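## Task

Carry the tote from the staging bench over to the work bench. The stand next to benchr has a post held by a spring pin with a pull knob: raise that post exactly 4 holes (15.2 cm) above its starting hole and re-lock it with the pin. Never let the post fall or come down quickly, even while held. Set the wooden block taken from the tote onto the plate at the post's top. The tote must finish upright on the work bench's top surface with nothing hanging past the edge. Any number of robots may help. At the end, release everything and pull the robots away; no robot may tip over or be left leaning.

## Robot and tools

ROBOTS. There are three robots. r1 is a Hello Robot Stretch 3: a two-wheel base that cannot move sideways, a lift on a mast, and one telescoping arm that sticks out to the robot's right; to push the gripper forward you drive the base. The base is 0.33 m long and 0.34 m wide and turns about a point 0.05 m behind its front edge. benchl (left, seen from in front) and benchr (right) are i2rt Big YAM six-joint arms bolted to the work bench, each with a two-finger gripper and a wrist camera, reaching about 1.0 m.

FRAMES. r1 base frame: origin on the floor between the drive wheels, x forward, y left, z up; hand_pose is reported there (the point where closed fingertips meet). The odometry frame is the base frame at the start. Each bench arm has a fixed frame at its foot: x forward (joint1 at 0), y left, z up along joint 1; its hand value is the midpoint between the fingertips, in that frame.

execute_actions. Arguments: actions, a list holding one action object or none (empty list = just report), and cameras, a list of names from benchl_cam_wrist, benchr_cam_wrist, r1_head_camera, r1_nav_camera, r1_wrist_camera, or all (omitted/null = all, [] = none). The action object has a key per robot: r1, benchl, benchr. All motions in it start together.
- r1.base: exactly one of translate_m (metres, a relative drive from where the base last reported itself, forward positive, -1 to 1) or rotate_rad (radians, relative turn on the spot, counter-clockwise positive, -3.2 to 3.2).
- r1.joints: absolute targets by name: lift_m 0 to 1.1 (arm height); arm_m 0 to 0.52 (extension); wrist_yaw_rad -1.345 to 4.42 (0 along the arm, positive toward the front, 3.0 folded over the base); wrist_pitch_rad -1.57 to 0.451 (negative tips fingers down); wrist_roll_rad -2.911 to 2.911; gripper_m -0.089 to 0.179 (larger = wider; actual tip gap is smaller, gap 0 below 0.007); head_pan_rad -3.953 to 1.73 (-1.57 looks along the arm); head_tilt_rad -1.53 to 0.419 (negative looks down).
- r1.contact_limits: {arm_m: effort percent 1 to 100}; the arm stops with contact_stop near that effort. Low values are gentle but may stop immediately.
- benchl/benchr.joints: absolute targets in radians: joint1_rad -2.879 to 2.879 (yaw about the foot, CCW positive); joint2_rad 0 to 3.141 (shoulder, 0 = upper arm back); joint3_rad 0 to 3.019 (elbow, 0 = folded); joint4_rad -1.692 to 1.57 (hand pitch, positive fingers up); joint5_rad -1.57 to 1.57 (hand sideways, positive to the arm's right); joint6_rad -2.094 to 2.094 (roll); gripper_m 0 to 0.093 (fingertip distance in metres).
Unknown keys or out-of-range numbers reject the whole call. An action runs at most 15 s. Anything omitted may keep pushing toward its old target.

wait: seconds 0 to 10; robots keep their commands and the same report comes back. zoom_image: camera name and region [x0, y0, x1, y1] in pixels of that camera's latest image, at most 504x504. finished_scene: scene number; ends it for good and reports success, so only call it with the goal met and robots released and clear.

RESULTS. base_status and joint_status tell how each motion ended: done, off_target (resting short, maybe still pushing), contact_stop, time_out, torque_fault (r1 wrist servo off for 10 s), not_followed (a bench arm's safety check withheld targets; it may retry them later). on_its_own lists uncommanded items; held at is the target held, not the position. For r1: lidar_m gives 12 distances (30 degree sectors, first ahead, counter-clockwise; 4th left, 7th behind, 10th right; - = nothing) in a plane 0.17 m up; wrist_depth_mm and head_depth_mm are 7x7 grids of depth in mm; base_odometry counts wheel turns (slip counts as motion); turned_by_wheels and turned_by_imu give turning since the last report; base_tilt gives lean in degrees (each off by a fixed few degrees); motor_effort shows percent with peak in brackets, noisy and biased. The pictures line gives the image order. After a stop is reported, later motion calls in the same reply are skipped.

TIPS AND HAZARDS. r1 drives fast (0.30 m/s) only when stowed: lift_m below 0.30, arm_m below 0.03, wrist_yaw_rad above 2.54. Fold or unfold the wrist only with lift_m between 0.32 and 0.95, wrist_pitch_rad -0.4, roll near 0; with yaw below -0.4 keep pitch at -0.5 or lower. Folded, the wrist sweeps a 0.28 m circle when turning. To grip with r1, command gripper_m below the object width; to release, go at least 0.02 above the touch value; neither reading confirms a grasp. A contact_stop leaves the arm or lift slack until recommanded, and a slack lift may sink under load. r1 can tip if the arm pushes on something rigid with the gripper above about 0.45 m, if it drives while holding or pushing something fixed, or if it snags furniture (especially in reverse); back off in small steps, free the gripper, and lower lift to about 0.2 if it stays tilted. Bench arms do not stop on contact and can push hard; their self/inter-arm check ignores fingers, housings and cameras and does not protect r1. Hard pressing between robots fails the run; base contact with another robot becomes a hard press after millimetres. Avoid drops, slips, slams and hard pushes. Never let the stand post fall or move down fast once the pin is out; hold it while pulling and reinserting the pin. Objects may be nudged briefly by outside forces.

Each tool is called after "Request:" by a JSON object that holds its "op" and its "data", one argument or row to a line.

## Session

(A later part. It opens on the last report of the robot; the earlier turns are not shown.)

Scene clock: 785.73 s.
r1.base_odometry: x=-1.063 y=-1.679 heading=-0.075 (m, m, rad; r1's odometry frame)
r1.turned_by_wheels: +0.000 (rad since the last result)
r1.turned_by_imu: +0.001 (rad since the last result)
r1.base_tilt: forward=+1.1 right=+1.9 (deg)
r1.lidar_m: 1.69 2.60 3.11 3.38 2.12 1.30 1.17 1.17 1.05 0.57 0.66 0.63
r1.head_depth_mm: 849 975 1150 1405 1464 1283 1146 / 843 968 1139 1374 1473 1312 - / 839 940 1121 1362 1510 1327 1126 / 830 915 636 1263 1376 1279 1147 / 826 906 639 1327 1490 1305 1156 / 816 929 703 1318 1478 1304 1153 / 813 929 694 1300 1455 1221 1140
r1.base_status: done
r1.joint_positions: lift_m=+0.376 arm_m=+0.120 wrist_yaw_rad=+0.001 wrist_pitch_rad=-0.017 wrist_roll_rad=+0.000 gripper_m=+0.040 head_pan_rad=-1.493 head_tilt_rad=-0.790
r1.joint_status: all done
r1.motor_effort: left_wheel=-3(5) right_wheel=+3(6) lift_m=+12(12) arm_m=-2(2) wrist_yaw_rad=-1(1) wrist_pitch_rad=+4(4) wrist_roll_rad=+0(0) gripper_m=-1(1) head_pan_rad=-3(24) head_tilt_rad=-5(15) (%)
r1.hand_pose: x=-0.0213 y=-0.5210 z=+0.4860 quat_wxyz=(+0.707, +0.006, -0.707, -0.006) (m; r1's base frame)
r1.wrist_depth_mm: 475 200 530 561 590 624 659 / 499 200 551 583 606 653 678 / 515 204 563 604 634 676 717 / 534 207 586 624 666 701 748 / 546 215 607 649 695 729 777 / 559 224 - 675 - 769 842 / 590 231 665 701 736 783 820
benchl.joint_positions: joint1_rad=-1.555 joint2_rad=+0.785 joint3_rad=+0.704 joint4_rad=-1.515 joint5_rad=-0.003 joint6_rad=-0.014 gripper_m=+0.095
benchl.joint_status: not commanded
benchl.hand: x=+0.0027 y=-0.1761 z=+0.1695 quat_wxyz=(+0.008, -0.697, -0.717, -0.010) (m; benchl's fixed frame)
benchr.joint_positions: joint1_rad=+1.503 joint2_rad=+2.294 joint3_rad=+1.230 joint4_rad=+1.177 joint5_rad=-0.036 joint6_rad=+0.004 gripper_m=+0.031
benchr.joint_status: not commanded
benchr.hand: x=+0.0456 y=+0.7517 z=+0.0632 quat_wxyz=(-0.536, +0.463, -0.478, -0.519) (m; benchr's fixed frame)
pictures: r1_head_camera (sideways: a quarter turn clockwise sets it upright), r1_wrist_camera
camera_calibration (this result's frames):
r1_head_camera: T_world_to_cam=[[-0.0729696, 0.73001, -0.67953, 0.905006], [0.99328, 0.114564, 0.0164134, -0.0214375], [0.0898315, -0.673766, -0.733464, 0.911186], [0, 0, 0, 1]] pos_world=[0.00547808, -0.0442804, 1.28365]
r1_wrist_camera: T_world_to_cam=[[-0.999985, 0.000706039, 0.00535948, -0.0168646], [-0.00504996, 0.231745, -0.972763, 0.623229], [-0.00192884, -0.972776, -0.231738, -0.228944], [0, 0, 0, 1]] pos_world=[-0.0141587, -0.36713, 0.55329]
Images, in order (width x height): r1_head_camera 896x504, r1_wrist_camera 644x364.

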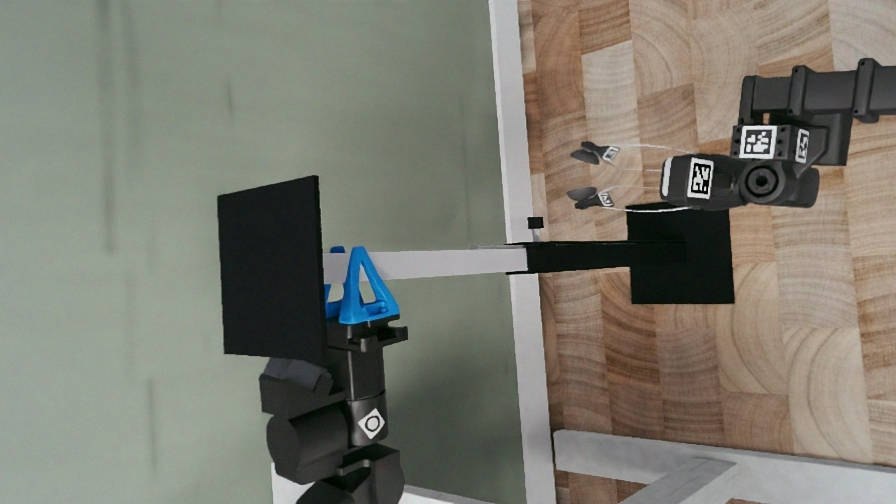

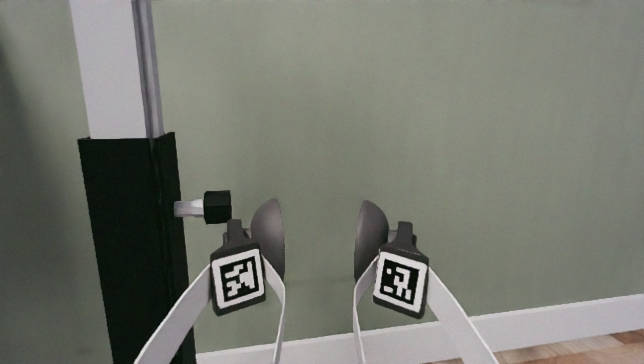

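Request:
{"op": "execute_actions", "data": {
  "actions": [
    {"r1":{"base":{"translate_m":0.13},"joints":{"gripper_m":0.1,"lift_m":0.371}}}
  ],
  "cameras": []
}}

Request:
{"op": "execute_actions", "data": {
  "actions": [
    {"r1":{"joints":{"arm_m":0.15}}}
  ],
  "cameras": ["r1_wrist_camera","r1_head_camera"]
}}

Scene clock: 803.43 s.
r1.base_odometry: x=-0.934 y=-1.689 heading=-0.075 (m, m, rad; r1's odometry frame)
r1.turned_by_wheels: +0.000 (rad since the last result)
r1.turned_by_imu: +0.001 (rad since the last result)
r1.base_tilt: forward=+1.0 right=+1.9 (deg)
r1.lidar_m: 1.56 2.48 2.97 3.41 2.34 1.45 1.30 1.30 1.02 0.56 0.54 1.10
r1.head_depth_mm: 829 943 1090 1359 1464 1288 1144 / 820 900 632 1341 1475 1298 - / 815 896 636 858 1245 1308 1139 / 808 917 1008 1312 1469 1297 1144 / 801 918 681 1298 1472 1297 1154 / 796 908 673 780 692 1211 1110 / 789 852 845 766 653 572 507
r1.base_status: done
r1.joint_positions: lift_m=+0.372 arm_m=+0.120 wrist_yaw_rad=+0.001 wrist_pitch_rad=-0.017 wrist_roll_rad=+0.000 gripper_m=+0.100 head_pan_rad=-1.493 head_tilt_rad=-0.790
r1.joint_status: all done
r1.motor_effort: left_wheel=-3(6) right_wheel=+3(7) lift_m=+11(12) arm_m=-2(2) wrist_yaw_rad=+0(1) wrist_pitch_rad=+4(4) wrist_roll_rad=+0(0) gripper_m=-1(80) head_pan_rad=-3(2) head_tilt_rad=-5(5) (%)
r1.hand_pose: x=-0.0213 y=-0.5210 z=+0.4819 quat_wxyz=(+0.707, +0.007, -0.707, -0.006) (m; r1's base frame)
r1.wrist_depth_mm: 466 484 509 195 560 590 618 / 474 498 526 200 589 619 658 / 494 524 546 204 606 652 687 / 507 538 560 207 622 672 709 / 527 550 580 217 638 694 751 / 545 554 596 224 674 744 798 / 560 594 628 233 709 746 792
benchl.joint_positions: joint1_rad=-1.555 joint2_rad=+0.785 joint3_rad=+0.704 joint4_rad=-1.515 joint5_rad=-0.003 joint6_rad=-0.014 gripper_m=+0.095
benchl.joint_status: not commanded
benchl.hand: x=+0.0027 y=-0.1761 z=+0.1695 quat_wxyz=(+0.008, -0.697, -0.717, -0.010) (m; benchl's fixed frame)
benchr.joint_positions: joint1_rad=+1.503 joint2_rad=+2.294 joint3_rad=+1.230 joint4_rad=+1.177 joint5_rad=-0.036 joint6_rad=+0.004 gripper_m=+0.031
benchr.joint_status: not commanded
benchr.hand: x=+0.0456 y=+0.7517 z=+0.0632 quat_wxyz=(-0.536, +0.463, -0.478, -0.519) (m; benchr's fixed frame)
pictures: none
No camera images: the call's "cameras" was empty. Leave "cameras" out to get every camera's image.

Scene clock: 804.63 s.
r1.base_odometry: x=-0.934 y=-1.689 heading=-0.075 (m, m, rad; r1's odometry frame)
r1.turned_by_wheels: +0.000 (rad since the last result)
r1.turned_by_imu: +0.000 (rad since the last result)
r1.base_tilt: forward=+1.1 right=+1.9 (deg)
r1.lidar_m: 1.56 2.47 2.98 3.41 2.34 1.44 1.30 1.30 1.02 0.56 0.54 1.10
r1.head_depth_mm: 831 948 1092 1370 1467 1290 1141 / 819 905 631 1354 1477 1324 - / 812 893 633 857 1242 1305 1130 / 803 920 1003 1310 1466 1289 1153 / 801 915 678 1289 1473 1299 1150 / 794 910 672 779 697 1203 1106 / 790 847 846 764 653 572 508
r1.base_status: not commanded
r1.joint_positions: lift_m=+0.372 arm_m=+0.150 wrist_yaw_rad=+0.001 wrist_pitch_rad=-0.017 wrist_roll_rad=+0.000 gripper_m=+0.100 head_pan_rad=-1.493 head_tilt_rad=-0.790
r1.joint_status: all done
r1.motor_effort: left_wheel=-3(3) right_wheel=+2(3) lift_m=+11(12) arm_m=+3(2) wrist_yaw_rad=-1(1) wrist_pitch_rad=+5(4) wrist_roll_rad=+0(0) gripper_m=+0(0) head_pan_rad=-3(3) head_tilt_rad=-5(5) (%)
r1.hand_pose: x=-0.0213 y=-0.5505 z=+0.4819 quat_wxyz=(+0.707, +0.007, -0.707, -0.006) (m; r1's base frame)
r1.wrist_depth_mm: 437 464 480 165 530 573 596 / 454 476 501 171 548 587 614 / 469 490 520 174 571 603 647 / 481 504 532 177 597 634 676 / 494 508 557 183 202 662 720 / 516 527 563 191 635 712 742 / 529 560 601 199 652 702 762
benchl.joint_positions: joint1_rad=-1.555 joint2_rad=+0.785 joint3_rad=+0.704 joint4_rad=-1.515 joint5_rad=-0.003 joint6_rad=-0.014 gripper_m=+0.095
benchl.joint_status: not commanded
benchl.hand: x=+0.0027 y=-0.1761 z=+0.1695 quat_wxyz=(+0.008, -0.697, -0.717, -0.010) (m; benchl's fixed frame)
benchr.joint_positions: joint1_rad=+1.503 joint2_rad=+2.294 joint3_rad=+1.230 joint4_rad=+1.177 joint5_rad=-0.036 joint6_rad=+0.004 gripper_m=+0.031
benchr.joint_status: not commanded
benchr.hand: x=+0.0456 y=+0.7517 z=+0.0632 quat_wxyz=(-0.536, +0.463, -0.478, -0.519) (m; benchr's fixed frame)
pictures: r1_head_camera (sideways: a quarter turn clockwise sets it upright), r1_wrist_camera
camera_calibration (this result's frames):
r1_head_camera: T_world_to_cam=[[-0.0729464, 0.730076, -0.679462, 0.904917], [0.993285, 0.114524, 0.0164169, -0.021442], [0.0898002, -0.673702, -0.733527, 0.911269], [0, 0, 0, 1]] pos_world=[0.00547624, -0.0442787, 1.28365]
r1_wrist_camera: T_world_to_cam=[[-0.999985, 0.000706033, 0.00535974, -0.0168225], [-0.00505003, 0.231838, -0.972741, 0.626181], [-0.00192938, -0.972754, -0.231831, -0.258512], [0, 0, 0, 1]] pos_world=[-0.0141588, -0.396629, 0.549271]
Images, in order (width x height): r1_head_camera 896x504, r1_wrist_camera 644x364.

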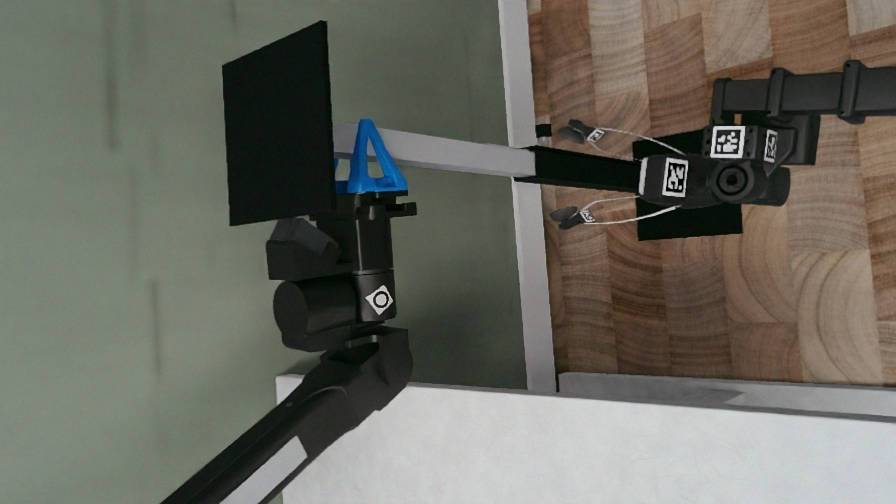

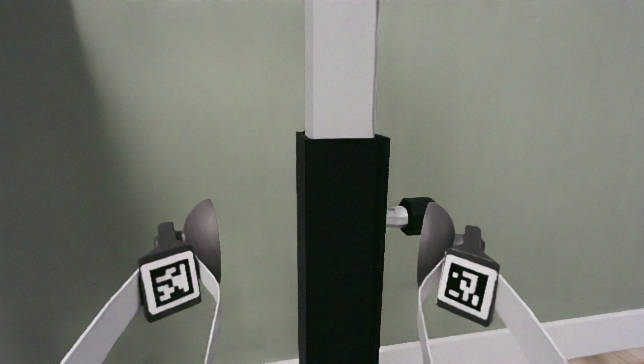

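Request:
{"op": "execute_actions", "data": {
  "actions": [
    {"r1":{"joints":{"arm_m":0.12}}}
  ],
  "cameras": []
}}

Request:
{"op": "execute_actions", "data": {
  "actions": [
    {"r1":{"base":{"translate_m":-0.063},"joints":{"gripper_m":0.04}}}
  ],
  "cameras": []
}}

Request:
{"op": "execute_actions", "data": {
  "actions": [
    {"r1":{"joints":{"arm_m":0.16}}}
  ],
  "cameras": ["r1_wrist_camera"]
}}

Scene clock: 818.10 s.
r1.base_odometry: x=-0.934 y=-1.689 heading=-0.075 (m, m, rad; r1's odometry frame)
r1.turned_by_wheels: +0.000 (rad since the last result)
r1.turned_by_imu: +0.001 (rad since the last result)
r1.base_tilt: forward=+1.1 right=+1.9 (deg)
r1.lidar_m: 1.56 2.47 2.97 3.41 2.34 1.45 1.30 1.30 1.02 0.56 0.54 1.10
r1.head_depth_mm: 827 951 1095 1360 1478 1290 1147 / 820 902 632 1343 1473 1305 - / 816 896 632 858 1251 1308 1130 / 806 928 1005 1300 1474 1290 1147 / 802 917 680 1291 1461 1302 1152 / 796 908 672 780 695 1201 1109 / 789 849 847 763 652 571 508
r1.base_status: not commanded
r1.joint_positions: lift_m=+0.372 arm_m=+0.120 wrist_yaw_rad=+0.001 wrist_pitch_rad=-0.017 wrist_roll_rad=+0.000 gripper_m=+0.100 head_pan_rad=-1.493 head_tilt_rad=-0.790
r1.joint_status: all done
r1.motor_effort: left_wheel=-3(3) right_wheel=+3(3) lift_m=+11(11) arm_m=-2(2) wrist_yaw_rad=-1(1) wrist_pitch_rad=+5(5) wrist_roll_rad=+0(0) gripper_m=+1(0) head_pan_rad=-3(3) head_tilt_rad=-5(5) (%)
r1.hand_pose: x=-0.0213 y=-0.5210 z=+0.4819 quat_wxyz=(+0.707, +0.007, -0.707, -0.006) (m; r1's base frame)
r1.wrist_depth_mm: 464 484 506 193 554 592 632 / 481 501 521 201 591 614 657 / 501 519 544 203 620 644 683 / 511 542 563 207 618 682 721 / 516 557 596 216 644 710 732 / 543 554 607 224 672 738 778 / 563 596 639 232 703 757 795
benchl.joint_positions: joint1_rad=-1.555 joint2_rad=+0.785 joint3_rad=+0.704 joint4_rad=-1.515 joint5_rad=-0.003 joint6_rad=-0.014 gripper_m=+0.095
benchl.joint_status: not commanded
benchl.hand: x=+0.0027 y=-0.1761 z=+0.1695 quat_wxyz=(+0.008, -0.697, -0.717, -0.010) (m; benchl's fixed frame)
benchr.joint_positions: joint1_rad=+1.503 joint2_rad=+2.294 joint3_rad=+1.230 joint4_rad=+1.177 joint5_rad=-0.036 joint6_rad=+0.004 gripper_m=+0.031
benchr.joint_status: not commanded
benchr.hand: x=+0.0456 y=+0.7517 z=+0.0632 quat_wxyz=(-0.536, +0.463, -0.478, -0.519) (m; benchr's fixed frame)
pictures: none
No camera images: the call's "cameras" was empty. Leave "cameras" out to get every camera's image.

Scene clock: 819.67 s.
r1.base_odometry: x=-0.996 y=-1.684 heading=-0.075 (m, m, rad; r1's odometry frame)
r1.turned_by_wheels: +0.000 (rad since the last result)
r1.turned_by_imu: +0.000 (rad since the last result)
r1.base_tilt: forward=+1.1 right=+1.9 (deg)
r1.lidar_m: 1.62 2.53 3.04 3.40 2.24 1.38 1.23 1.24 1.03 0.57 0.58 0.59
r1.head_depth_mm: 838 965 1132 1374 1467 1298 1149 / 835 937 1102 1364 1468 1310 - / 826 905 635 1277 1417 1305 1132 / 823 900 636 1326 1449 1281 1151 / 812 928 699 1309 1475 1302 1151 / 805 922 693 1301 1457 1302 1157 / 802 912 667 765 684 1074 1119
r1.base_status: done
r1.joint_positions: lift_m=+0.372 arm_m=+0.120 wrist_yaw_rad=+0.001 wrist_pitch_rad=-0.017 wrist_roll_rad=+0.000 gripper_m=+0.040 head_pan_rad=-1.493 head_tilt_rad=-0.790
r1.joint_status: all done
r1.motor_effort: left_wheel=-3(8) right_wheel=+3(5) lift_m=+12(12) arm_m=-2(2) wrist_yaw_rad=-1(1) wrist_pitch_rad=+5(4) wrist_roll_rad=+0(0) gripper_m=+0(80) head_pan_rad=-3(2) head_tilt_rad=-5(5) (%)
r1.hand_pose: x=-0.0213 y=-0.5210 z=+0.4819 quat_wxyz=(+0.707, +0.007, -0.707, -0.006) (m; r1's base frame)
r1.wrist_depth_mm: 470 493 193 544 580 613 630 / 479 509 199 564 598 636 671 / 497 526 203 579 621 648 695 / 521 541 207 602 640 684 736 / 534 561 212 621 676 714 748 / 551 587 - 647 - 744 804 / 574 605 235 684 719 773 803
benchl.joint_positions: joint1_rad=-1.555 joint2_rad=+0.785 joint3_rad=+0.704 joint4_rad=-1.515 joint5_rad=-0.003 joint6_rad=-0.014 gripper_m=+0.095
benchl.joint_status: not commanded
benchl.hand: x=+0.0027 y=-0.1761 z=+0.1695 quat_wxyz=(+0.008, -0.697, -0.717, -0.010) (m; benchl's fixed frame)
benchr.joint_positions: joint1_rad=+1.503 joint2_rad=+2.294 joint3_rad=+1.230 joint4_rad=+1.177 joint5_rad=-0.036 joint6_rad=+0.004 gripper_m=+0.031
benchr.joint_status: not commanded
benchr.hand: x=+0.0456 y=+0.7517 z=+0.0632 quat_wxyz=(-0.536, +0.463, -0.478, -0.519) (m; benchr's fixed frame)
pictures: none
No camera images: the call's "cameras" was empty. Leave "cameras" out to get every camera's image.

Scene clock: 821.17 s.
r1.base_odometry: x=-0.996 y=-1.684 heading=-0.075 (m, m, rad; r1's odometry frame)
r1.turned_by_wheels: +0.000 (rad since the last result)
r1.turned_by_imu: +0.000 (rad since the last result)
r1.base_tilt: forward=+1.1 right=+1.9 (deg)
r1.lidar_m: 1.62 2.54 3.06 3.40 2.24 1.38 1.24 1.24 1.03 0.57 0.58 0.59
r1.head_depth_mm: 840 965 1140 1387 1474 1280 1153 / 836 942 1100 1374 1465 1332 1124 / 825 910 635 1273 1413 - 1142 / 818 901 637 1334 1456 1278 1155 / 815 925 698 1315 1474 1304 1151 / 805 920 694 1290 1458 1296 1155 / 801 916 669 783 683 1077 1120
r1.base_status: not commanded
r1.joint_positions: lift_m=+0.372 arm_m=+0.158 wrist_yaw_rad=+0.021 wrist_pitch_rad=-0.021 wrist_roll_rad=+0.000 gripper_m=+0.040 head_pan_rad=-1.493 head_tilt_rad=-0.790
r1.joint_status: all done
r1.on_its_own: arm_m is at rest, and its effort (+18) is outside its rest range (-14 to +14); wrist_yaw_rad is at rest, and its effort (-20) is outside its rest range (-12 to +12)
r1.motor_effort: left_wheel=-1(2) right_wheel=+2(3) lift_m=+12(12) arm_m=+18(18) wrist_yaw_rad=-20(20) wrist_pitch_rad=+6(6) wrist_roll_rad=+0(0) gripper_m=-1(1) head_pan_rad=-2(3) head_tilt_rad=-5(5) (%)
r1.hand_pose: x=-0.0161 y=-0.5588 z=+0.4809 quat_wxyz=(+0.707, +0.015, -0.707, +0.000) (m; r1's base frame)
r1.wrist_depth_mm: 450 465 157 503 528 559 584 / 455 482 163 534 547 579 607 / 479 499 167 532 574 600 640 / 492 507 170 561 603 631 667 / 502 538 174 579 631 652 692 / 528 556 - 612 - 692 728 / 540 574 190 638 670 728 753
benchl.joint_positions: joint1_rad=-1.555 joint2_rad=+0.785 joint3_rad=+0.704 joint4_rad=-1.515 joint5_rad=-0.003 joint6_rad=-0.014 gripper_m=+0.095
benchl.joint_status: not commanded
benchl.hand: x=+0.0027 y=-0.1761 z=+0.1695 quat_wxyz=(+0.008, -0.697, -0.717, -0.010) (m; benchl's fixed frame)
benchr.joint_positions: joint1_rad=+1.503 joint2_rad=+2.294 joint3_rad=+1.230 joint4_rad=+1.177 joint5_rad=-0.036 joint6_rad=+0.004 gripper_m=+0.031
benchr.joint_status: not commanded
benchr.hand: x=+0.0456 y=+0.7517 z=+0.0632 quat_wxyz=(-0.536, +0.463, -0.478, -0.519) (m; benchr's fixed frame)
pictures: r1_wrist_camera
camera_calibration (this result's frames):
r1_wrist_camera: T_world_to_cam=[[-0.999793, -0.0196226, 0.00536447, -0.0229775], [-0.00984186, 0.235793, -0.971754, 0.628732], [0.0178035, -0.971605, -0.235937, -0.263867], [0, 0, 0, 1]] pos_world=[-0.0120871, -0.405076, 0.54884]
Images, in order (width x height): r1_wrist_camera 644x364.

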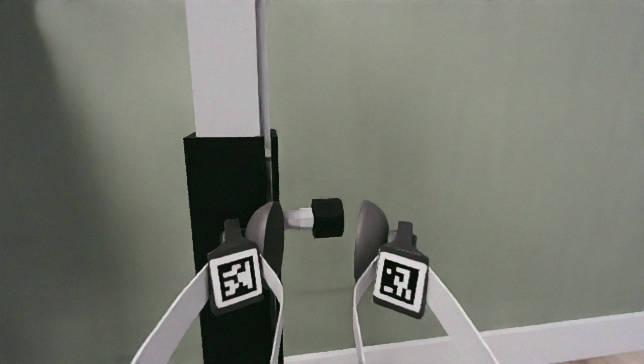

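Request:
{"op": "execute_actions", "data": {
  "actions": [
    {"r1":{"base":{"translate_m":-0.018},"joints":{"arm_m":0.15}}}
  ],
  "cameras": []
}}

Request:
{"op": "execute_actions", "data": {
  "actions": [
    {"r1":{"joints":{"arm_m":0.175},"contact_limits":{"arm_m":15}}}
  ],
  "cameras": ["r1_wrist_camera","r1_head_camera"]
}}

Request:
{"op": "zoom_image", "data": {
  "camera": "r1_head_camera",
  "region": [490,100,650,240]
}}

Scene clock: 829.67 s.
r1.base_odometry: x=-1.014 y=-1.683 heading=-0.075 (m, m, rad; r1's odometry frame)
r1.turned_by_wheels: +0.000 (rad since the last result)
r1.turned_by_imu: +0.001 (rad since the last result)
r1.base_tilt: forward=+1.1 right=+1.9 (deg)
r1.lidar_m: 1.64 2.55 3.08 3.40 2.21 1.36 1.22 1.22 1.04 0.57 0.59 0.60
r1.head_depth_mm: 843 964 1136 1387 1465 1284 1145 / 835 960 1122 1366 1468 1317 - / 832 912 633 1354 1423 1300 1131 / 821 903 636 1295 1422 1260 1149 / 814 931 701 1310 1467 1294 1157 / 807 926 671 1303 1458 1294 1156 / 803 919 684 782 1355 1146 1131
r1.base_status: done
r1.joint_positions: lift_m=+0.372 arm_m=+0.150 wrist_yaw_rad=+0.002 wrist_pitch_rad=-0.019 wrist_roll_rad=+0.000 gripper_m=+0.040 head_pan_rad=-1.493 head_tilt_rad=-0.790
r1.joint_status: all done
r1.motor_effort: left_wheel=-2(7) right_wheel=+2(5) lift_m=+12(12) arm_m=-2(16) wrist_yaw_rad=-2(21) wrist_pitch_rad=+5(6) wrist_roll_rad=+0(0) gripper_m=+0(1) head_pan_rad=-3(3) head_tilt_rad=-5(4) (%)
r1.hand_pose: x=-0.0210 y=-0.5510 z=+0.4814 quat_wxyz=(+0.707, +0.008, -0.707, -0.006) (m; r1's base frame)
r1.wrist_depth_mm: 461 165 490 514 541 583 623 / 470 480 512 541 573 603 643 / 477 486 206 567 586 625 673 / 501 508 180 578 620 652 690 / 514 525 183 596 644 668 736 / 527 547 - 617 - 715 772 / 552 567 208 654 684 745 791
benchl.joint_positions: joint1_rad=-1.555 joint2_rad=+0.785 joint3_rad=+0.704 joint4_rad=-1.515 joint5_rad=-0.003 joint6_rad=-0.014 gripper_m=+0.095
benchl.joint_status: not commanded
benchl.hand: x=+0.0027 y=-0.1761 z=+0.1695 quat_wxyz=(+0.008, -0.697, -0.717, -0.010) (m; benchl's fixed frame)
benchr.joint_positions: joint1_rad=+1.503 joint2_rad=+2.294 joint3_rad=+1.230 joint4_rad=+1.177 joint5_rad=-0.036 joint6_rad=+0.004 gripper_m=+0.031
benchr.joint_status: not commanded
benchr.hand: x=+0.0456 y=+0.7517 z=+0.0632 quat_wxyz=(-0.536, +0.463, -0.478, -0.519) (m; benchr's fixed frame)
pictures: none
No camera images: the call's "cameras" was empty. Leave "cameras" out to get every camera's image.

Scene clock: 831.27 s.
r1.base_odometry: x=-1.014 y=-1.683 heading=-0.075 (m, m, rad; r1's odometry frame)
r1.turned_by_wheels: +0.000 (rad since the last result)
r1.turned_by_imu: -0.003 (rad since the last result)
r1.base_tilt: forward=+1.0 right=+1.9 (deg)
r1.lidar_m: 1.64 2.55 3.05 3.40 2.21 1.36 1.21 1.22 1.04 0.57 0.59 0.59
r1.head_depth_mm: 846 970 1142 1389 1486 1291 1144 / 837 963 1130 1372 1462 1335 1125 / 830 919 631 1355 1454 1306 1147 / 822 906 634 1250 1416 1255 1149 / 817 929 698 1310 1467 1291 1148 / 812 925 672 1299 1463 1300 1156 / 802 914 686 783 1393 1197 1123
r1.base_status: not commanded
r1.joint_positions: lift_m=+0.372 arm_m=+0.165 wrist_yaw_rad=+0.009 wrist_pitch_rad=-0.020 wrist_roll_rad=+0.001 gripper_m=+0.040 head_pan_rad=-1.493 head_tilt_rad=-0.791
r1.joint_status: arm_m contact_stop (moved +0.015 of +0.025)
r1.on_its_own: arm_m is slack since a contact_stop, until your next command for it (your +0.175 is given up)
r1.motor_effort: left_wheel=-1(4) right_wheel=+0(12) lift_m=+12(12) arm_m=+0(15) wrist_yaw_rad=-8(12) wrist_pitch_rad=+6(7) wrist_roll_rad=-1(1) gripper_m=+0(1) head_pan_rad=-3(3) head_tilt_rad=-4(5) (%)
r1.contact_limits: arm_m 15 (drawing in: default 20, maximum 33; extending or still: default 28, maximum 46)
r1.hand_pose: x=-0.0192 y=-0.5658 z=+0.4810 quat_wxyz=(+0.707, +0.011, -0.707, -0.004) (m; r1's base frame)
r1.wrist_depth_mm: 446 148 480 500 536 552 594 / 455 156 497 521 556 587 612 / 469 158 507 552 572 613 641 / 481 161 191 556 600 628 664 / 508 167 171 584 627 669 708 / 518 528 - 615 - 687 755 / 532 554 186 625 669 723 738
benchl.joint_positions: joint1_rad=-1.555 joint2_rad=+0.785 joint3_rad=+0.704 joint4_rad=-1.515 joint5_rad=-0.003 joint6_rad=-0.014 gripper_m=+0.095
benchl.joint_status: not commanded
benchl.hand: x=+0.0027 y=-0.1761 z=+0.1695 quat_wxyz=(+0.008, -0.697, -0.717, -0.010) (m; benchl's fixed frame)
benchr.joint_positions: joint1_rad=+1.503 joint2_rad=+2.294 joint3_rad=+1.230 joint4_rad=+1.177 joint5_rad=-0.036 joint6_rad=+0.004 gripper_m=+0.031
benchr.joint_status: not commanded
benchr.hand: x=+0.0456 y=+0.7517 z=+0.0632 quat_wxyz=(-0.536, +0.463, -0.478, -0.519) (m; benchr's fixed frame)
pictures: r1_head_camera (sideways: a quarter turn clockwise sets it upright), r1_wrist_camera
camera_calibration (this result's frames):
r1_head_camera: T_world_to_cam=[[-0.0729459, 0.731223, -0.678227, 0.903307], [0.993301, 0.114375, 0.0164791, -0.0215231], [0.0896223, -0.672481, -0.734668, 0.912753], [0, 0, 0, 1]] pos_world=[0.00546846, -0.044248, 1.28357]
r1_wrist_camera: T_world_to_cam=[[-0.999963, -0.00720751, 0.00460649, -0.0188987], [-0.00617321, 0.2353, -0.971903, 0.630366], [0.0059211, -0.971896, -0.235336, -0.271245], [0, 0, 0, 1]] pos_world=[-0.0134005, -0.412084, 0.548909]
Images, in order (width x height): r1_head_camera 896x504, r1_wrist_camera 644x364.

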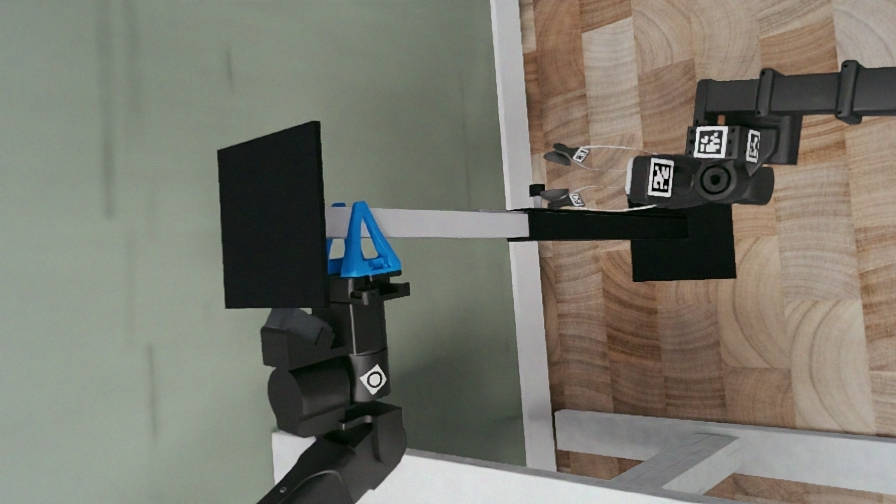

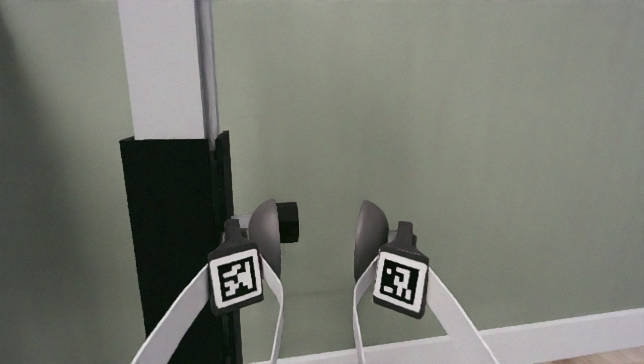

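Region (490, 100, 650, 240) of r1_head_camera's 896x504 image, scaled by 3.150, with more detail than that image has; it fills the top 441 rows of this view, and the rest is white.

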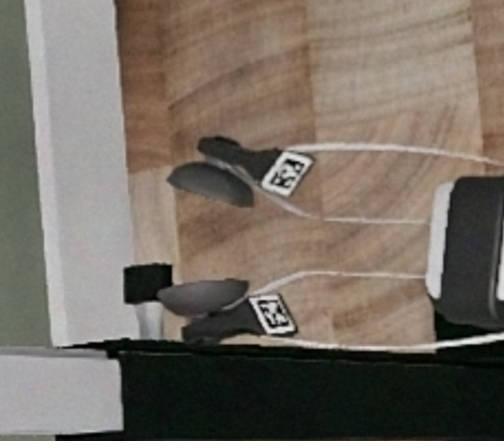

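Request:
{"op": "execute_actions", "data": {
  "actions": [
    {"r1":{"joints":{"arm_m":0.14}}}
  ],
  "cameras": []
}}

Request:
{"op": "execute_actions", "data": {
  "actions": [
    {"r1":{"base":{"translate_m":-0.084},"joints":{"wrist_yaw_rad":0.35}}}
  ],
  "cameras": []
}}

Request:
{"op": "execute_actions", "data": {
  "actions": [
    {"r1":{"joints":{"arm_m":0.175}}}
  ],
  "cameras": ["r1_wrist_camera","r1_head_camera"]
}}

Request:
{"op": "zoom_image", "data": {
  "camera": "r1_head_camera",
  "region": [490,160,650,300]
}}

Scene clock: 841.87 s.
r1.base_odometry: x=-1.014 y=-1.683 heading=-0.075 (m, m, rad; r1's odometry frame)
r1.turned_by_wheels: +0.000 (rad since the last result)
r1.turned_by_imu: +0.001 (rad since the last result)
r1.base_tilt: forward=+1.1 right=+2.0 (deg)
r1.lidar_m: 1.64 2.55 3.05 3.39 2.21 1.36 1.22 1.22 1.04 0.57 0.59 0.59
r1.head_depth_mm: 841 973 1146 1385 1467 1277 1143 / 838 961 1130 1364 1464 1311 - / 827 911 631 1346 1448 1304 1133 / 824 907 635 1252 1417 1266 1149 / 816 928 697 1312 1480 1291 1152 / 812 928 673 1305 1465 1296 1147 / 805 920 686 783 1385 1198 1130
r1.base_status: not commanded
r1.joint_positions: lift_m=+0.372 arm_m=+0.140 wrist_yaw_rad=+0.002 wrist_pitch_rad=-0.020 wrist_roll_rad=+0.001 gripper_m=+0.040 head_pan_rad=-1.493 head_tilt_rad=-0.791
r1.joint_status: all done
r1.motor_effort: left_wheel=-1(1) right_wheel=+1(1) lift_m=+12(11) arm_m=-2(2) wrist_yaw_rad=-2(8) wrist_pitch_rad=+6(5) wrist_roll_rad=-1(1) gripper_m=+0(0) head_pan_rad=-3(3) head_tilt_rad=-4(4) (%)
r1.hand_pose: x=-0.0210 y=-0.5409 z=+0.4810 quat_wxyz=(+0.707, +0.008, -0.707, -0.007) (m; r1's base frame)
r1.wrist_depth_mm: 455 466 502 541 559 584 631 / 477 481 514 548 585 611 661 / 488 496 201 578 599 625 664 / 506 518 189 586 635 668 711 / 521 541 194 609 662 690 740 / 536 555 - 650 - 729 796 / 568 580 215 658 691 744 794
benchl.joint_positions: joint1_rad=-1.555 joint2_rad=+0.785 joint3_rad=+0.704 joint4_rad=-1.515 joint5_rad=-0.003 joint6_rad=-0.014 gripper_m=+0.095
benchl.joint_status: not commanded
benchl.hand: x=+0.0027 y=-0.1761 z=+0.1695 quat_wxyz=(+0.008, -0.697, -0.717, -0.010) (m; benchl's fixed frame)
benchr.joint_positions: joint1_rad=+1.503 joint2_rad=+2.294 joint3_rad=+1.230 joint4_rad=+1.177 joint5_rad=-0.036 joint6_rad=+0.004 gripper_m=+0.031
benchr.joint_status: not commanded
benchr.hand: x=+0.0456 y=+0.7517 z=+0.0632 quat_wxyz=(-0.536, +0.463, -0.478, -0.519) (m; benchr's fixed frame)
pictures: none
No camera images: the call's "cameras" was empty. Leave "cameras" out to get every camera's image.

Scene clock: 843.93 s.
r1.base_odometry: x=-1.098 y=-1.677 heading=-0.075 (m, m, rad; r1's odometry frame)
r1.turned_by_wheels: +0.000 (rad since the last result)
r1.turned_by_imu: +0.000 (rad since the last result)
r1.base_tilt: forward=+1.1 right=+1.9 (deg)
r1.lidar_m: 1.72 2.63 3.16 3.66 2.07 1.27 1.13 1.14 1.06 0.58 0.95 0.65
r1.head_depth_mm: 860 991 1171 1416 1462 1288 1146 / 848 979 1148 1395 1472 1310 1131 / 845 967 1138 1377 1472 1322 1137 / 836 922 1117 1320 1402 1266 1151 / 831 915 637 1309 1453 1285 1152 / 826 925 696 1324 1480 1295 1147 / 818 936 687 1303 1458 1270 1150
r1.base_status: done
r1.joint_positions: lift_m=+0.372 arm_m=+0.140 wrist_yaw_rad=+0.348 wrist_pitch_rad=-0.020 wrist_roll_rad=+0.001 gripper_m=+0.040 head_pan_rad=-1.493 head_tilt_rad=-0.791
r1.joint_status: all done
r1.motor_effort: left_wheel=-1(7) right_wheel=+1(4) lift_m=+11(12) arm_m=-2(2) wrist_yaw_rad=+2(1) wrist_pitch_rad=+5(6) wrist_roll_rad=-1(1) gripper_m=-1(1) head_pan_rad=-2(2) head_tilt_rad=-4(5) (%)
r1.hand_pose: x=+0.0657 y=-0.5256 z=+0.4810 quat_wxyz=(+0.698, +0.130, -0.695, +0.115) (m; r1's base frame)
r1.wrist_depth_mm: 603 580 207 541 521 509 484 / 628 595 217 548 539 512 505 / 658 629 220 576 552 531 513 / 672 650 225 587 582 557 538 / 706 680 651 629 597 578 566 / 735 708 - 652 - 593 575 / 744 740 255 671 642 631 595
benchl.joint_positions: joint1_rad=-1.555 joint2_rad=+0.785 joint3_rad=+0.704 joint4_rad=-1.515 joint5_rad=-0.003 joint6_rad=-0.014 gripper_m=+0.095
benchl.joint_status: not commanded
benchl.hand: x=+0.0027 y=-0.1761 z=+0.1695 quat_wxyz=(+0.008, -0.697, -0.717, -0.010) (m; benchl's fixed frame)
benchr.joint_positions: joint1_rad=+1.503 joint2_rad=+2.294 joint3_rad=+1.230 joint4_rad=+1.177 joint5_rad=-0.036 joint6_rad=+0.004 gripper_m=+0.031
benchr.joint_status: not commanded
benchr.hand: x=+0.0456 y=+0.7517 z=+0.0632 quat_wxyz=(-0.536, +0.463, -0.478, -0.519) (m; benchr's fixed frame)
pictures: none
No camera images: the call's "cameras" was empty. Leave "cameras" out to get every camera's image.

Scene clock: 845.20 s.
r1.base_odometry: x=-1.098 y=-1.677 heading=-0.075 (m, m, rad; r1's odometry frame)
r1.turned_by_wheels: +0.000 (rad since the last result)
r1.turned_by_imu: +0.000 (rad since the last result)
r1.base_tilt: forward=+1.1 right=+1.9 (deg)
r1.lidar_m: 1.72 2.63 3.15 3.38 2.07 1.27 1.14 1.14 1.06 0.58 0.95 0.65
r1.head_depth_mm: 858 992 1163 1416 1474 1294 1144 / 848 981 1153 1398 1470 1336 1142 / 844 970 1129 1374 1466 - 1154 / 842 923 1123 1330 1399 1254 1153 / 831 910 637 1306 1455 1296 1155 / 822 927 695 1319 1471 1295 1153 / 819 932 686 1307 1464 1268 1157
r1.base_status: not commanded
r1.joint_positions: lift_m=+0.372 arm_m=+0.175 wrist_yaw_rad=+0.348 wrist_pitch_rad=-0.020 wrist_roll_rad=+0.001 gripper_m=+0.040 head_pan_rad=-1.493 head_tilt_rad=-0.791
r1.joint_status: all done
r1.motor_effort: left_wheel=-1(2) right_wheel=+1(2) lift_m=+11(12) arm_m=+3(5) wrist_yaw_rad=+2(2) wrist_pitch_rad=+5(6) wrist_roll_rad=-1(1) gripper_m=+0(0) head_pan_rad=-2(3) head_tilt_rad=-4(4) (%)
r1.hand_pose: x=+0.0658 y=-0.5601 z=+0.4810 quat_wxyz=(+0.698, +0.130, -0.695, +0.115) (m; r1's base frame)
r1.wrist_depth_mm: 569 542 175 506 489 475 461 / 577 567 183 526 506 497 471 / 605 582 185 550 528 507 490 / 637 600 190 564 537 534 501 / 662 628 196 577 551 541 522 / 701 665 - 605 - 556 539 / 708 688 213 639 616 586 562
benchl.joint_positions: joint1_rad=-1.555 joint2_rad=+0.785 joint3_rad=+0.704 joint4_rad=-1.515 joint5_rad=-0.003 joint6_rad=-0.014 gripper_m=+0.095
benchl.joint_status: not commanded
benchl.hand: x=+0.0027 y=-0.1761 z=+0.1695 quat_wxyz=(+0.008, -0.697, -0.717, -0.010) (m; benchl's fixed frame)
benchr.joint_positions: joint1_rad=+1.503 joint2_rad=+2.294 joint3_rad=+1.230 joint4_rad=+1.177 joint5_rad=-0.036 joint6_rad=+0.004 gripper_m=+0.031
benchr.joint_status: not commanded
benchr.hand: x=+0.0456 y=+0.7517 z=+0.0632 quat_wxyz=(-0.536, +0.463, -0.478, -0.519) (m; benchr's fixed frame)
pictures: r1_head_camera (sideways: a quarter turn clockwise sets it upright), r1_wrist_camera
camera_calibration (this result's frames):
r1_head_camera: T_world_to_cam=[[-0.0729457, 0.731223, -0.678227, 0.903307], [0.993301, 0.114375, 0.0164791, -0.0215231], [0.0896221, -0.672481, -0.734668, 0.912753], [0, 0, 0, 1]] pos_world=[0.00546844, -0.044248, 1.28357]
r1_wrist_camera: T_world_to_cam=[[-0.94044, -0.339928, 0.00460683, -0.124066], [-0.0842085, 0.219799, -0.971904, 0.626008], [0.329365, -0.914406, -0.235332, -0.255307], [0, 0, 0, 1]] pos_world=[0.0201273, -0.413224, 0.548909]
Images, in order (width x height): r1_head_camera 896x504, r1_wrist_camera 644x364.

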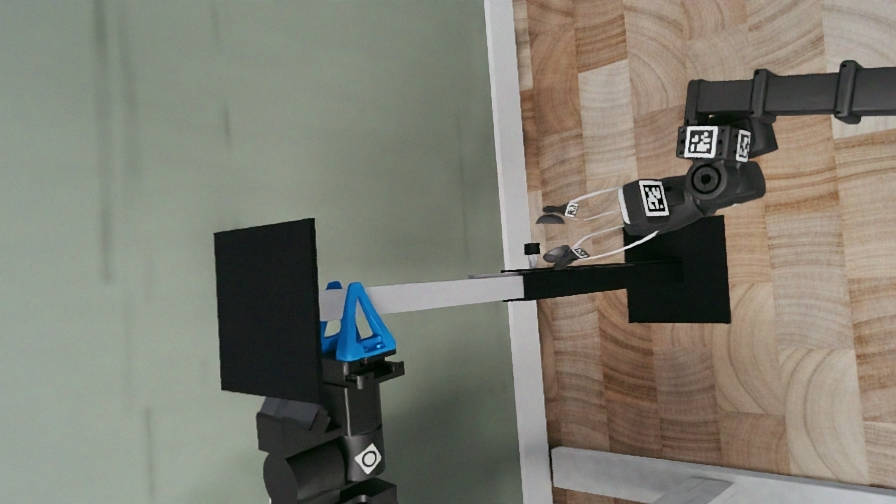

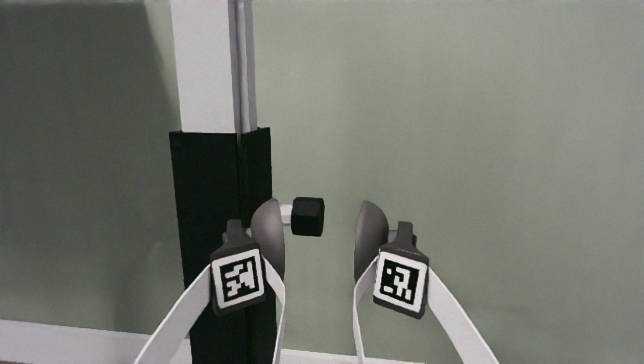

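Region (490, 160, 650, 300) of r1_head_camera's 896x504 image, scaled by 3.150, with more detail than that image has; it fills the top 441 rows of this view, and the rest is white.

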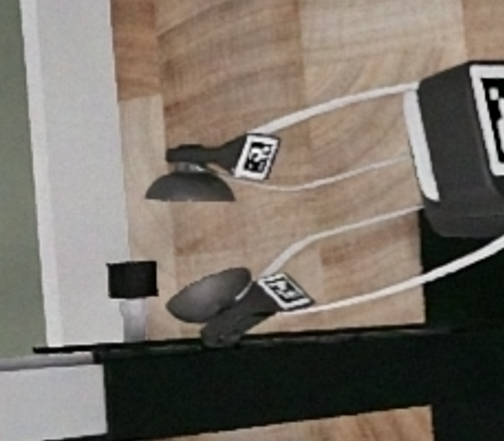

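Looks aligned; extend.

Request:
{"op": "execute_actions", "data": {
  "actions": [
    {"r1":{"joints":{"arm_m":0.2},"contact_limits":{"arm_m":18}}}
  ],
  "cameras": ["r1_wrist_camera","r1_head_camera"]
}}

Request:
{"op": "zoom_image", "data": {
  "camera": "r1_head_camera",
  "region": [490,160,650,300]
}}

Scene clock: 850.83 s.
r1.base_odometry: x=-1.098 y=-1.677 heading=-0.076 (m, m, rad; r1's odometry frame)
r1.turned_by_wheels: +0.000 (rad since the last result)
r1.turned_by_imu: -0.009 (rad since the last result)
r1.base_tilt: forward=+1.0 right=+1.9 (deg)
r1.lidar_m: 1.72 2.64 3.17 3.38 2.09 1.28 1.13 1.14 1.07 0.58 0.58 0.65
r1.head_depth_mm: 866 997 1178 1428 1471 1287 1136 / 858 986 1153 1402 1462 1336 1142 / 848 968 1142 1388 1470 1248 1144 / 837 939 1129 1365 1442 1262 1152 / 832 916 640 1263 1447 1294 1151 / 826 921 685 1316 1472 1295 1153 / 817 934 700 1297 1464 1277 1162
r1.base_status: not commanded
r1.joint_positions: lift_m=+0.372 arm_m=+0.199 wrist_yaw_rad=+0.375 wrist_pitch_rad=-0.022 wrist_roll_rad=+0.001 gripper_m=+0.040 head_pan_rad=-1.494 head_tilt_rad=-0.791
r1.joint_status: all done
r1.on_its_own: wrist_yaw_rad is at rest, and its effort (-24) is outside its rest range (-12 to +12)
r1.motor_effort: left_wheel=-4(8) right_wheel=+15(26) lift_m=+12(11) arm_m=+14(15) wrist_yaw_rad=-24(24) wrist_pitch_rad=+6(7) wrist_roll_rad=-1(1) gripper_m=-2(2) head_pan_rad=-3(3) head_tilt_rad=-4(4) (%)
r1.contact_limits: arm_m 18 (drawing in: default 20, maximum 33; extending or still: default 28, maximum 46)
r1.hand_pose: x=+0.0722 y=-0.5815 z=+0.4805 quat_wxyz=(+0.696, +0.140, -0.693, +0.124) (m; r1's base frame)
r1.wrist_depth_mm: 541 526 171 487 468 453 435 / 567 544 172 501 483 465 454 / 595 569 175 525 503 483 465 / 626 587 175 543 519 497 480 / 654 629 174 548 537 522 497 / 691 650 - 579 - 537 511 / 693 680 193 611 592 554 534
benchl.joint_positions: joint1_rad=-1.555 joint2_rad=+0.785 joint3_rad=+0.704 joint4_rad=-1.515 joint5_rad=-0.003 joint6_rad=-0.014 gripper_m=+0.095
benchl.joint_status: not commanded
benchl.hand: x=+0.0027 y=-0.1761 z=+0.1695 quat_wxyz=(+0.008, -0.697, -0.717, -0.010) (m; benchl's fixed frame)
benchr.joint_positions: joint1_rad=+1.503 joint2_rad=+2.294 joint3_rad=+1.230 joint4_rad=+1.177 joint5_rad=-0.036 joint6_rad=+0.004 gripper_m=+0.031
benchr.joint_status: not commanded
benchr.hand: x=+0.0456 y=+0.7517 z=+0.0632 quat_wxyz=(-0.536, +0.463, -0.478, -0.519) (m; benchr's fixed frame)
pictures: r1_head_camera (sideways: a quarter turn clockwise sets it upright), r1_wrist_camera
camera_calibration (this result's frames):
r1_head_camera: T_world_to_cam=[[-0.0727013, 0.731319, -0.67815, 0.903205], [0.99334, 0.114034, 0.016483, -0.0215284], [0.0893864, -0.672435, -0.734739, 0.912847], [0, 0, 0, 1]] pos_world=[0.00545317, -0.0442458, 1.28357]
r1_wrist_camera: T_world_to_cam=[[-0.930964, -0.365081, 0.00460649, -0.140639], [-0.090739, 0.219128, -0.971468, 0.630673], [0.353655, -0.90482, -0.237128, -0.272453], [0, 0, 0, 1]] pos_world=[0.022651, -0.436064, 0.54872]
Images, in order (width x height): r1_head_camera 896x504, r1_wrist_camera 644x364.

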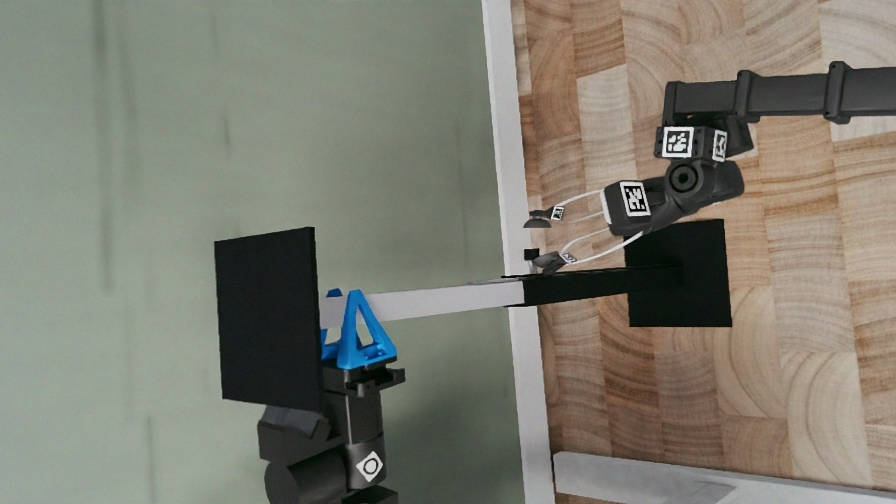

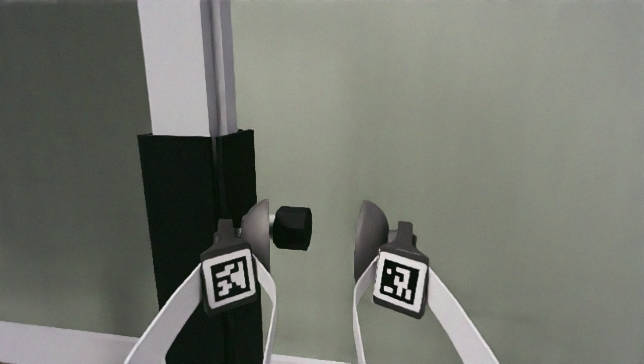

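Region (490, 160, 650, 300) of r1_head_camera's 896x504 image, scaled by 3.150, with more detail than that image has; it fills the top 441 rows of this view, and the rest is white.

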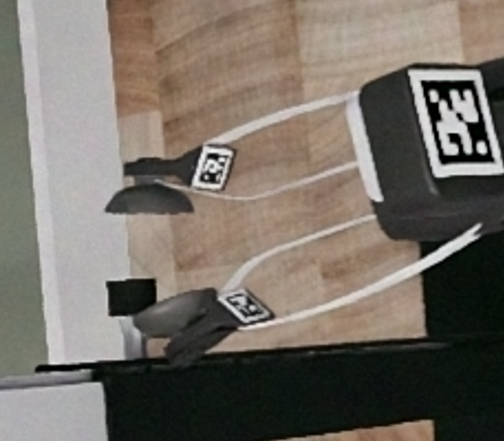

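It's in the gap. Close to pinch/pull.

Request:
{"op": "execute_actions", "data": {
  "actions": [
    {"r1":{"joints":{"gripper_m":-0.03}}}
  ],
  "cameras": ["r1_wrist_camera","r1_head_camera"]
}}

Request:
{"op": "zoom_image", "data": {
  "camera": "r1_head_camera",
  "region": [490,160,650,300]
}}

Scene clock: 855.60 s.
r1.base_odometry: x=-1.098 y=-1.677 heading=-0.076 (m, m, rad; r1's odometry frame)
r1.turned_by_wheels: +0.000 (rad since the last result)
r1.turned_by_imu: +0.001 (rad since the last result)
r1.base_tilt: forward=+1.0 right=+1.8 (deg)
r1.lidar_m: 1.72 2.63 3.12 3.39 2.10 1.28 1.13 1.14 1.06 0.58 0.58 0.65
r1.head_depth_mm: 866 985 1172 1426 1473 1283 1146 / 859 985 1154 1402 1471 1327 1149 / 847 974 1139 1383 1477 1243 1150 / 839 940 1128 1343 1452 1265 1148 / 838 918 638 1270 1450 1288 1155 / 824 924 684 1324 1469 1291 1154 / 817 937 702 1304 1470 1277 1160
r1.base_status: not commanded
r1.joint_positions: lift_m=+0.372 arm_m=+0.199 wrist_yaw_rad=+0.424 wrist_pitch_rad=-0.022 wrist_roll_rad=+0.001 gripper_m=-0.029 head_pan_rad=-1.494 head_tilt_rad=-0.791
r1.joint_status: all done
r1.on_its_own: wrist_yaw_rad is held at +0.392, not at your +0.350, by its stall guard, which is still easing
r1.motor_effort: left_wheel=-3(6) right_wheel=+13(16) lift_m=+12(12) arm_m=+11(12) wrist_yaw_rad=-30(30) wrist_pitch_rad=+6(6) wrist_roll_rad=-1(1) gripper_m=-15(91) head_pan_rad=-3(3) head_tilt_rad=-5(4) (%)
r1.hand_pose: x=+0.0838 y=-0.5769 z=+0.4807 quat_wxyz=(+0.693, +0.157, -0.689, +0.141) (m; r1's base frame)
r1.wrist_depth_mm: 583 544 161 487 468 443 429 / 602 567 168 510 493 461 436 / 631 588 171 533 507 475 452 / 663 624 172 554 522 493 464 / 693 649 178 - 535 508 483 / 727 685 188 604 540 526 498 / 738 707 194 624 586 542 517
benchl.joint_positions: joint1_rad=-1.555 joint2_rad=+0.785 joint3_rad=+0.704 joint4_rad=-1.515 joint5_rad=-0.003 joint6_rad=-0.014 gripper_m=+0.095
benchl.joint_status: not commanded
benchl.hand: x=+0.0027 y=-0.1761 z=+0.1695 quat_wxyz=(+0.008, -0.697, -0.717, -0.010) (m; benchl's fixed frame)
benchr.joint_positions: joint1_rad=+1.503 joint2_rad=+2.294 joint3_rad=+1.230 joint4_rad=+1.177 joint5_rad=-0.036 joint6_rad=+0.004 gripper_m=+0.031
benchr.joint_status: not commanded
benchr.hand: x=+0.0456 y=+0.7517 z=+0.0632 quat_wxyz=(-0.536, +0.463, -0.478, -0.519) (m; benchr's fixed frame)
pictures: r1_head_camera (sideways: a quarter turn clockwise sets it upright), r1_wrist_camera
camera_calibration (this result's frames):
r1_head_camera: T_world_to_cam=[[-0.0727012, 0.731319, -0.67815, 0.903205], [0.99334, 0.114034, 0.016483, -0.0215284], [0.0893862, -0.672435, -0.734739, 0.912847], [0, 0, 0, 1]] pos_world=[0.00545316, -0.0442458, 1.28357]
r1_wrist_camera: T_world_to_cam=[[-0.912015, -0.41013, 0.00459179, -0.155795], [-0.101141, 0.214032, -0.971576, 0.628801], [0.39749, -0.886557, -0.236681, -0.265659], [0, 0, 0, 1]] pos_world=[0.0271069, -0.434002, 0.548767]
Images, in order (width x height): r1_head_camera 896x504, r1_wrist_camera 644x364.

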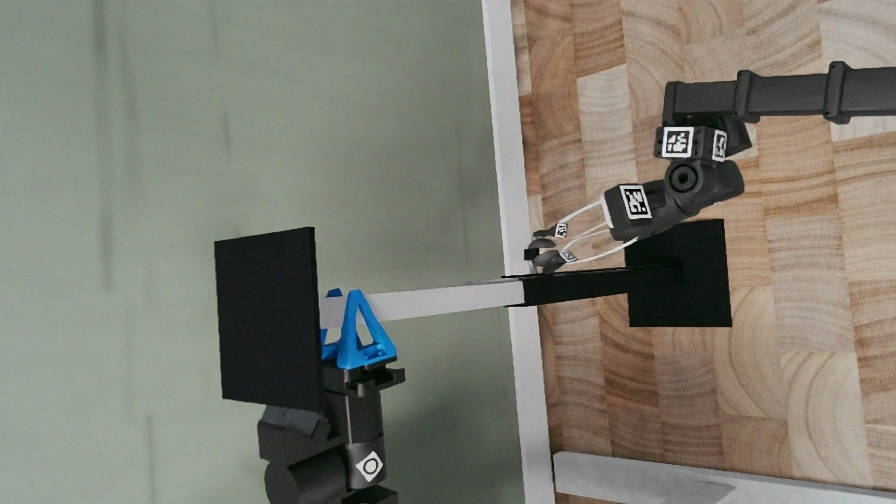

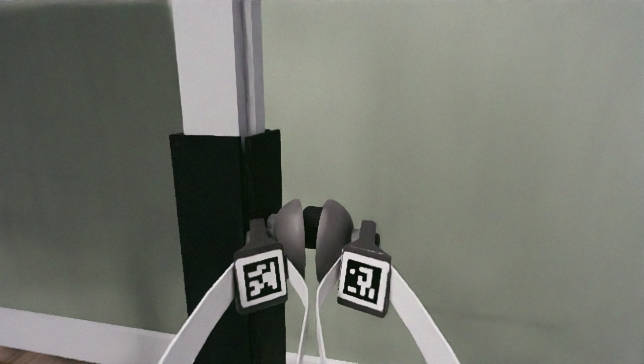

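Region (490, 160, 650, 300) of r1_head_camera's 896x504 image, scaled by 3.150, with more detail than that image has; it fills the top 441 rows of this view, and the rest is white.

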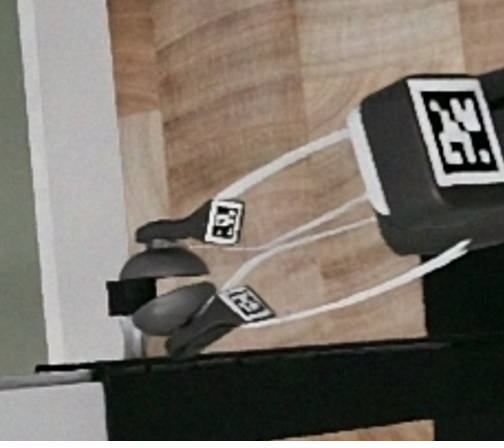

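Request:
{"op": "execute_actions", "data": {
  "actions": [
    {"r1":{"joints":{"wrist_yaw_rad":0.33}},"benchr":{"joints":{"joint2_rad":2.275}}}
  ],
  "cameras": ["r1_head_camera"]
}}

Request:
{"op": "zoom_image", "data": {
  "camera": "r1_head_camera",
  "region": [490,160,650,300]
}}

Scene clock: 860.97 s.
r1.base_odometry: x=-1.098 y=-1.677 heading=-0.075 (m, m, rad; r1's odometry frame)
r1.turned_by_wheels: +0.000 (rad since the last result)
r1.turned_by_imu: +0.000 (rad since the last result)
r1.base_tilt: forward=+1.0 right=+1.9 (deg)
r1.lidar_m: 1.73 2.63 3.14 3.38 2.10 1.28 1.13 1.14 1.06 0.58 0.58 0.65
r1.head_depth_mm: 866 999 1167 1413 1453 1289 1137 / 859 980 1160 1420 1483 1332 1149 / 846 976 1136 1385 1490 1255 1146 / 838 939 1127 1353 1441 1262 1147 / 833 916 638 1263 1453 1281 1150 / 825 921 682 1318 1472 1298 1151 / 816 934 701 1306 1469 1279 1154
r1.base_status: not commanded
r1.joint_positions: lift_m=+0.372 arm_m=+0.199 wrist_yaw_rad=+0.404 wrist_pitch_rad=-0.022 wrist_roll_rad=+0.001 gripper_m=-0.029 head_pan_rad=-1.494 head_tilt_rad=-0.791
r1.joint_status: wrist_yaw_rad off_target (ended at +0.404, target +0.330)
r1.on_its_own: wrist_yaw_rad is at rest, and its effort (-70) is outside its rest range (-12 to +12)
r1.motor_effort: left_wheel=+1(8) right_wheel=+3(20) lift_m=+12(12) arm_m=+12(12) wrist_yaw_rad=-70(73) wrist_pitch_rad=+6(6) wrist_roll_rad=-1(1) gripper_m=-18(18) head_pan_rad=-2(2) head_tilt_rad=-4(4) (%)
r1.hand_pose: x=+0.0791 y=-0.5789 z=+0.4807 quat_wxyz=(+0.694, +0.150, -0.691, +0.134) (m; r1's base frame)
r1.wrist_depth_mm: 573 536 163 496 468 454 427 / 600 562 166 506 487 465 443 / 619 588 168 530 508 478 458 / 647 614 171 548 526 497 470 / 677 635 178 181 539 508 490 / 706 665 - - 560 528 502 / 746 709 195 621 579 553 526
benchl.joint_positions: joint1_rad=-1.555 joint2_rad=+0.785 joint3_rad=+0.704 joint4_rad=-1.515 joint5_rad=-0.003 joint6_rad=-0.014 gripper_m=+0.095
benchl.joint_status: not commanded
benchl.hand: x=+0.0027 y=-0.1761 z=+0.1695 quat_wxyz=(+0.008, -0.697, -0.717, -0.010) (m; benchl's fixed frame)
benchr.joint_positions: joint1_rad=+1.503 joint2_rad=+2.294 joint3_rad=+1.230 joint4_rad=+1.177 joint5_rad=-0.036 joint6_rad=+0.004 gripper_m=+0.031
benchr.joint_status: all done
benchr.hand: x=+0.0456 y=+0.7517 z=+0.0626 quat_wxyz=(-0.536, +0.464, -0.479, -0.519) (m; benchr's fixed frame)
pictures: r1_head_camera (sideways: a quarter turn clockwise sets it upright)
camera_calibration (this result's frames):
r1_head_camera: T_world_to_cam=[[-0.0727015, 0.731319, -0.67815, 0.903205], [0.99334, 0.114034, 0.016483, -0.0215284], [0.0893865, -0.672435, -0.734739, 0.912847], [0, 0, 0, 1]] pos_world=[0.00545318, -0.0442458, 1.28357]
Images, in order (width x height): r1_head_camera 896x504.

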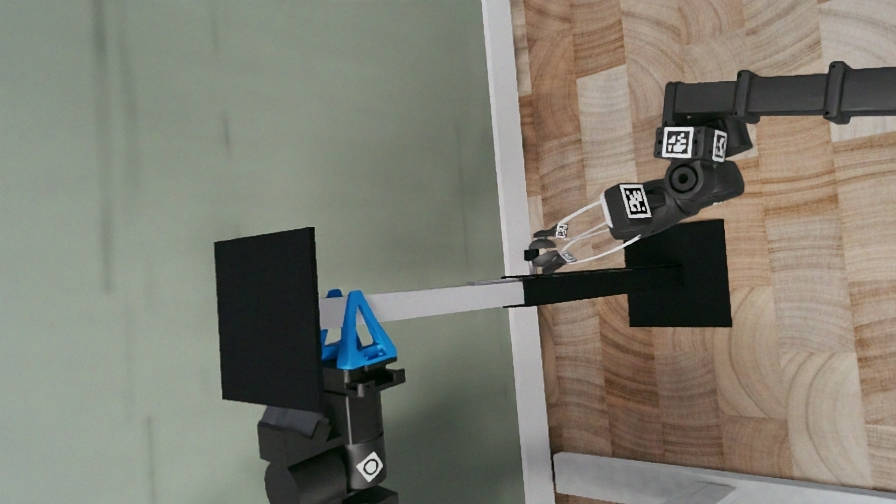

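Region (490, 160, 650, 300) of r1_head_camera's 896x504 image, scaled by 3.150, with more detail than that image has; it fills the top 441 rows of this view, and the rest is white.

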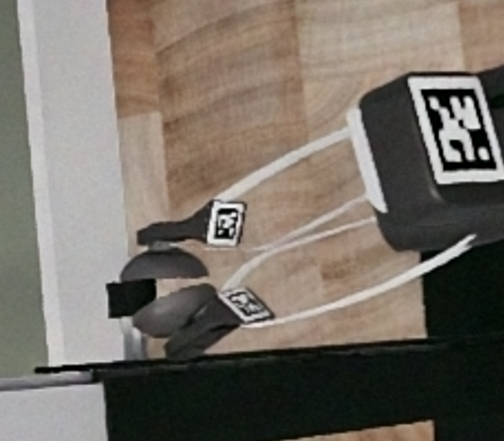

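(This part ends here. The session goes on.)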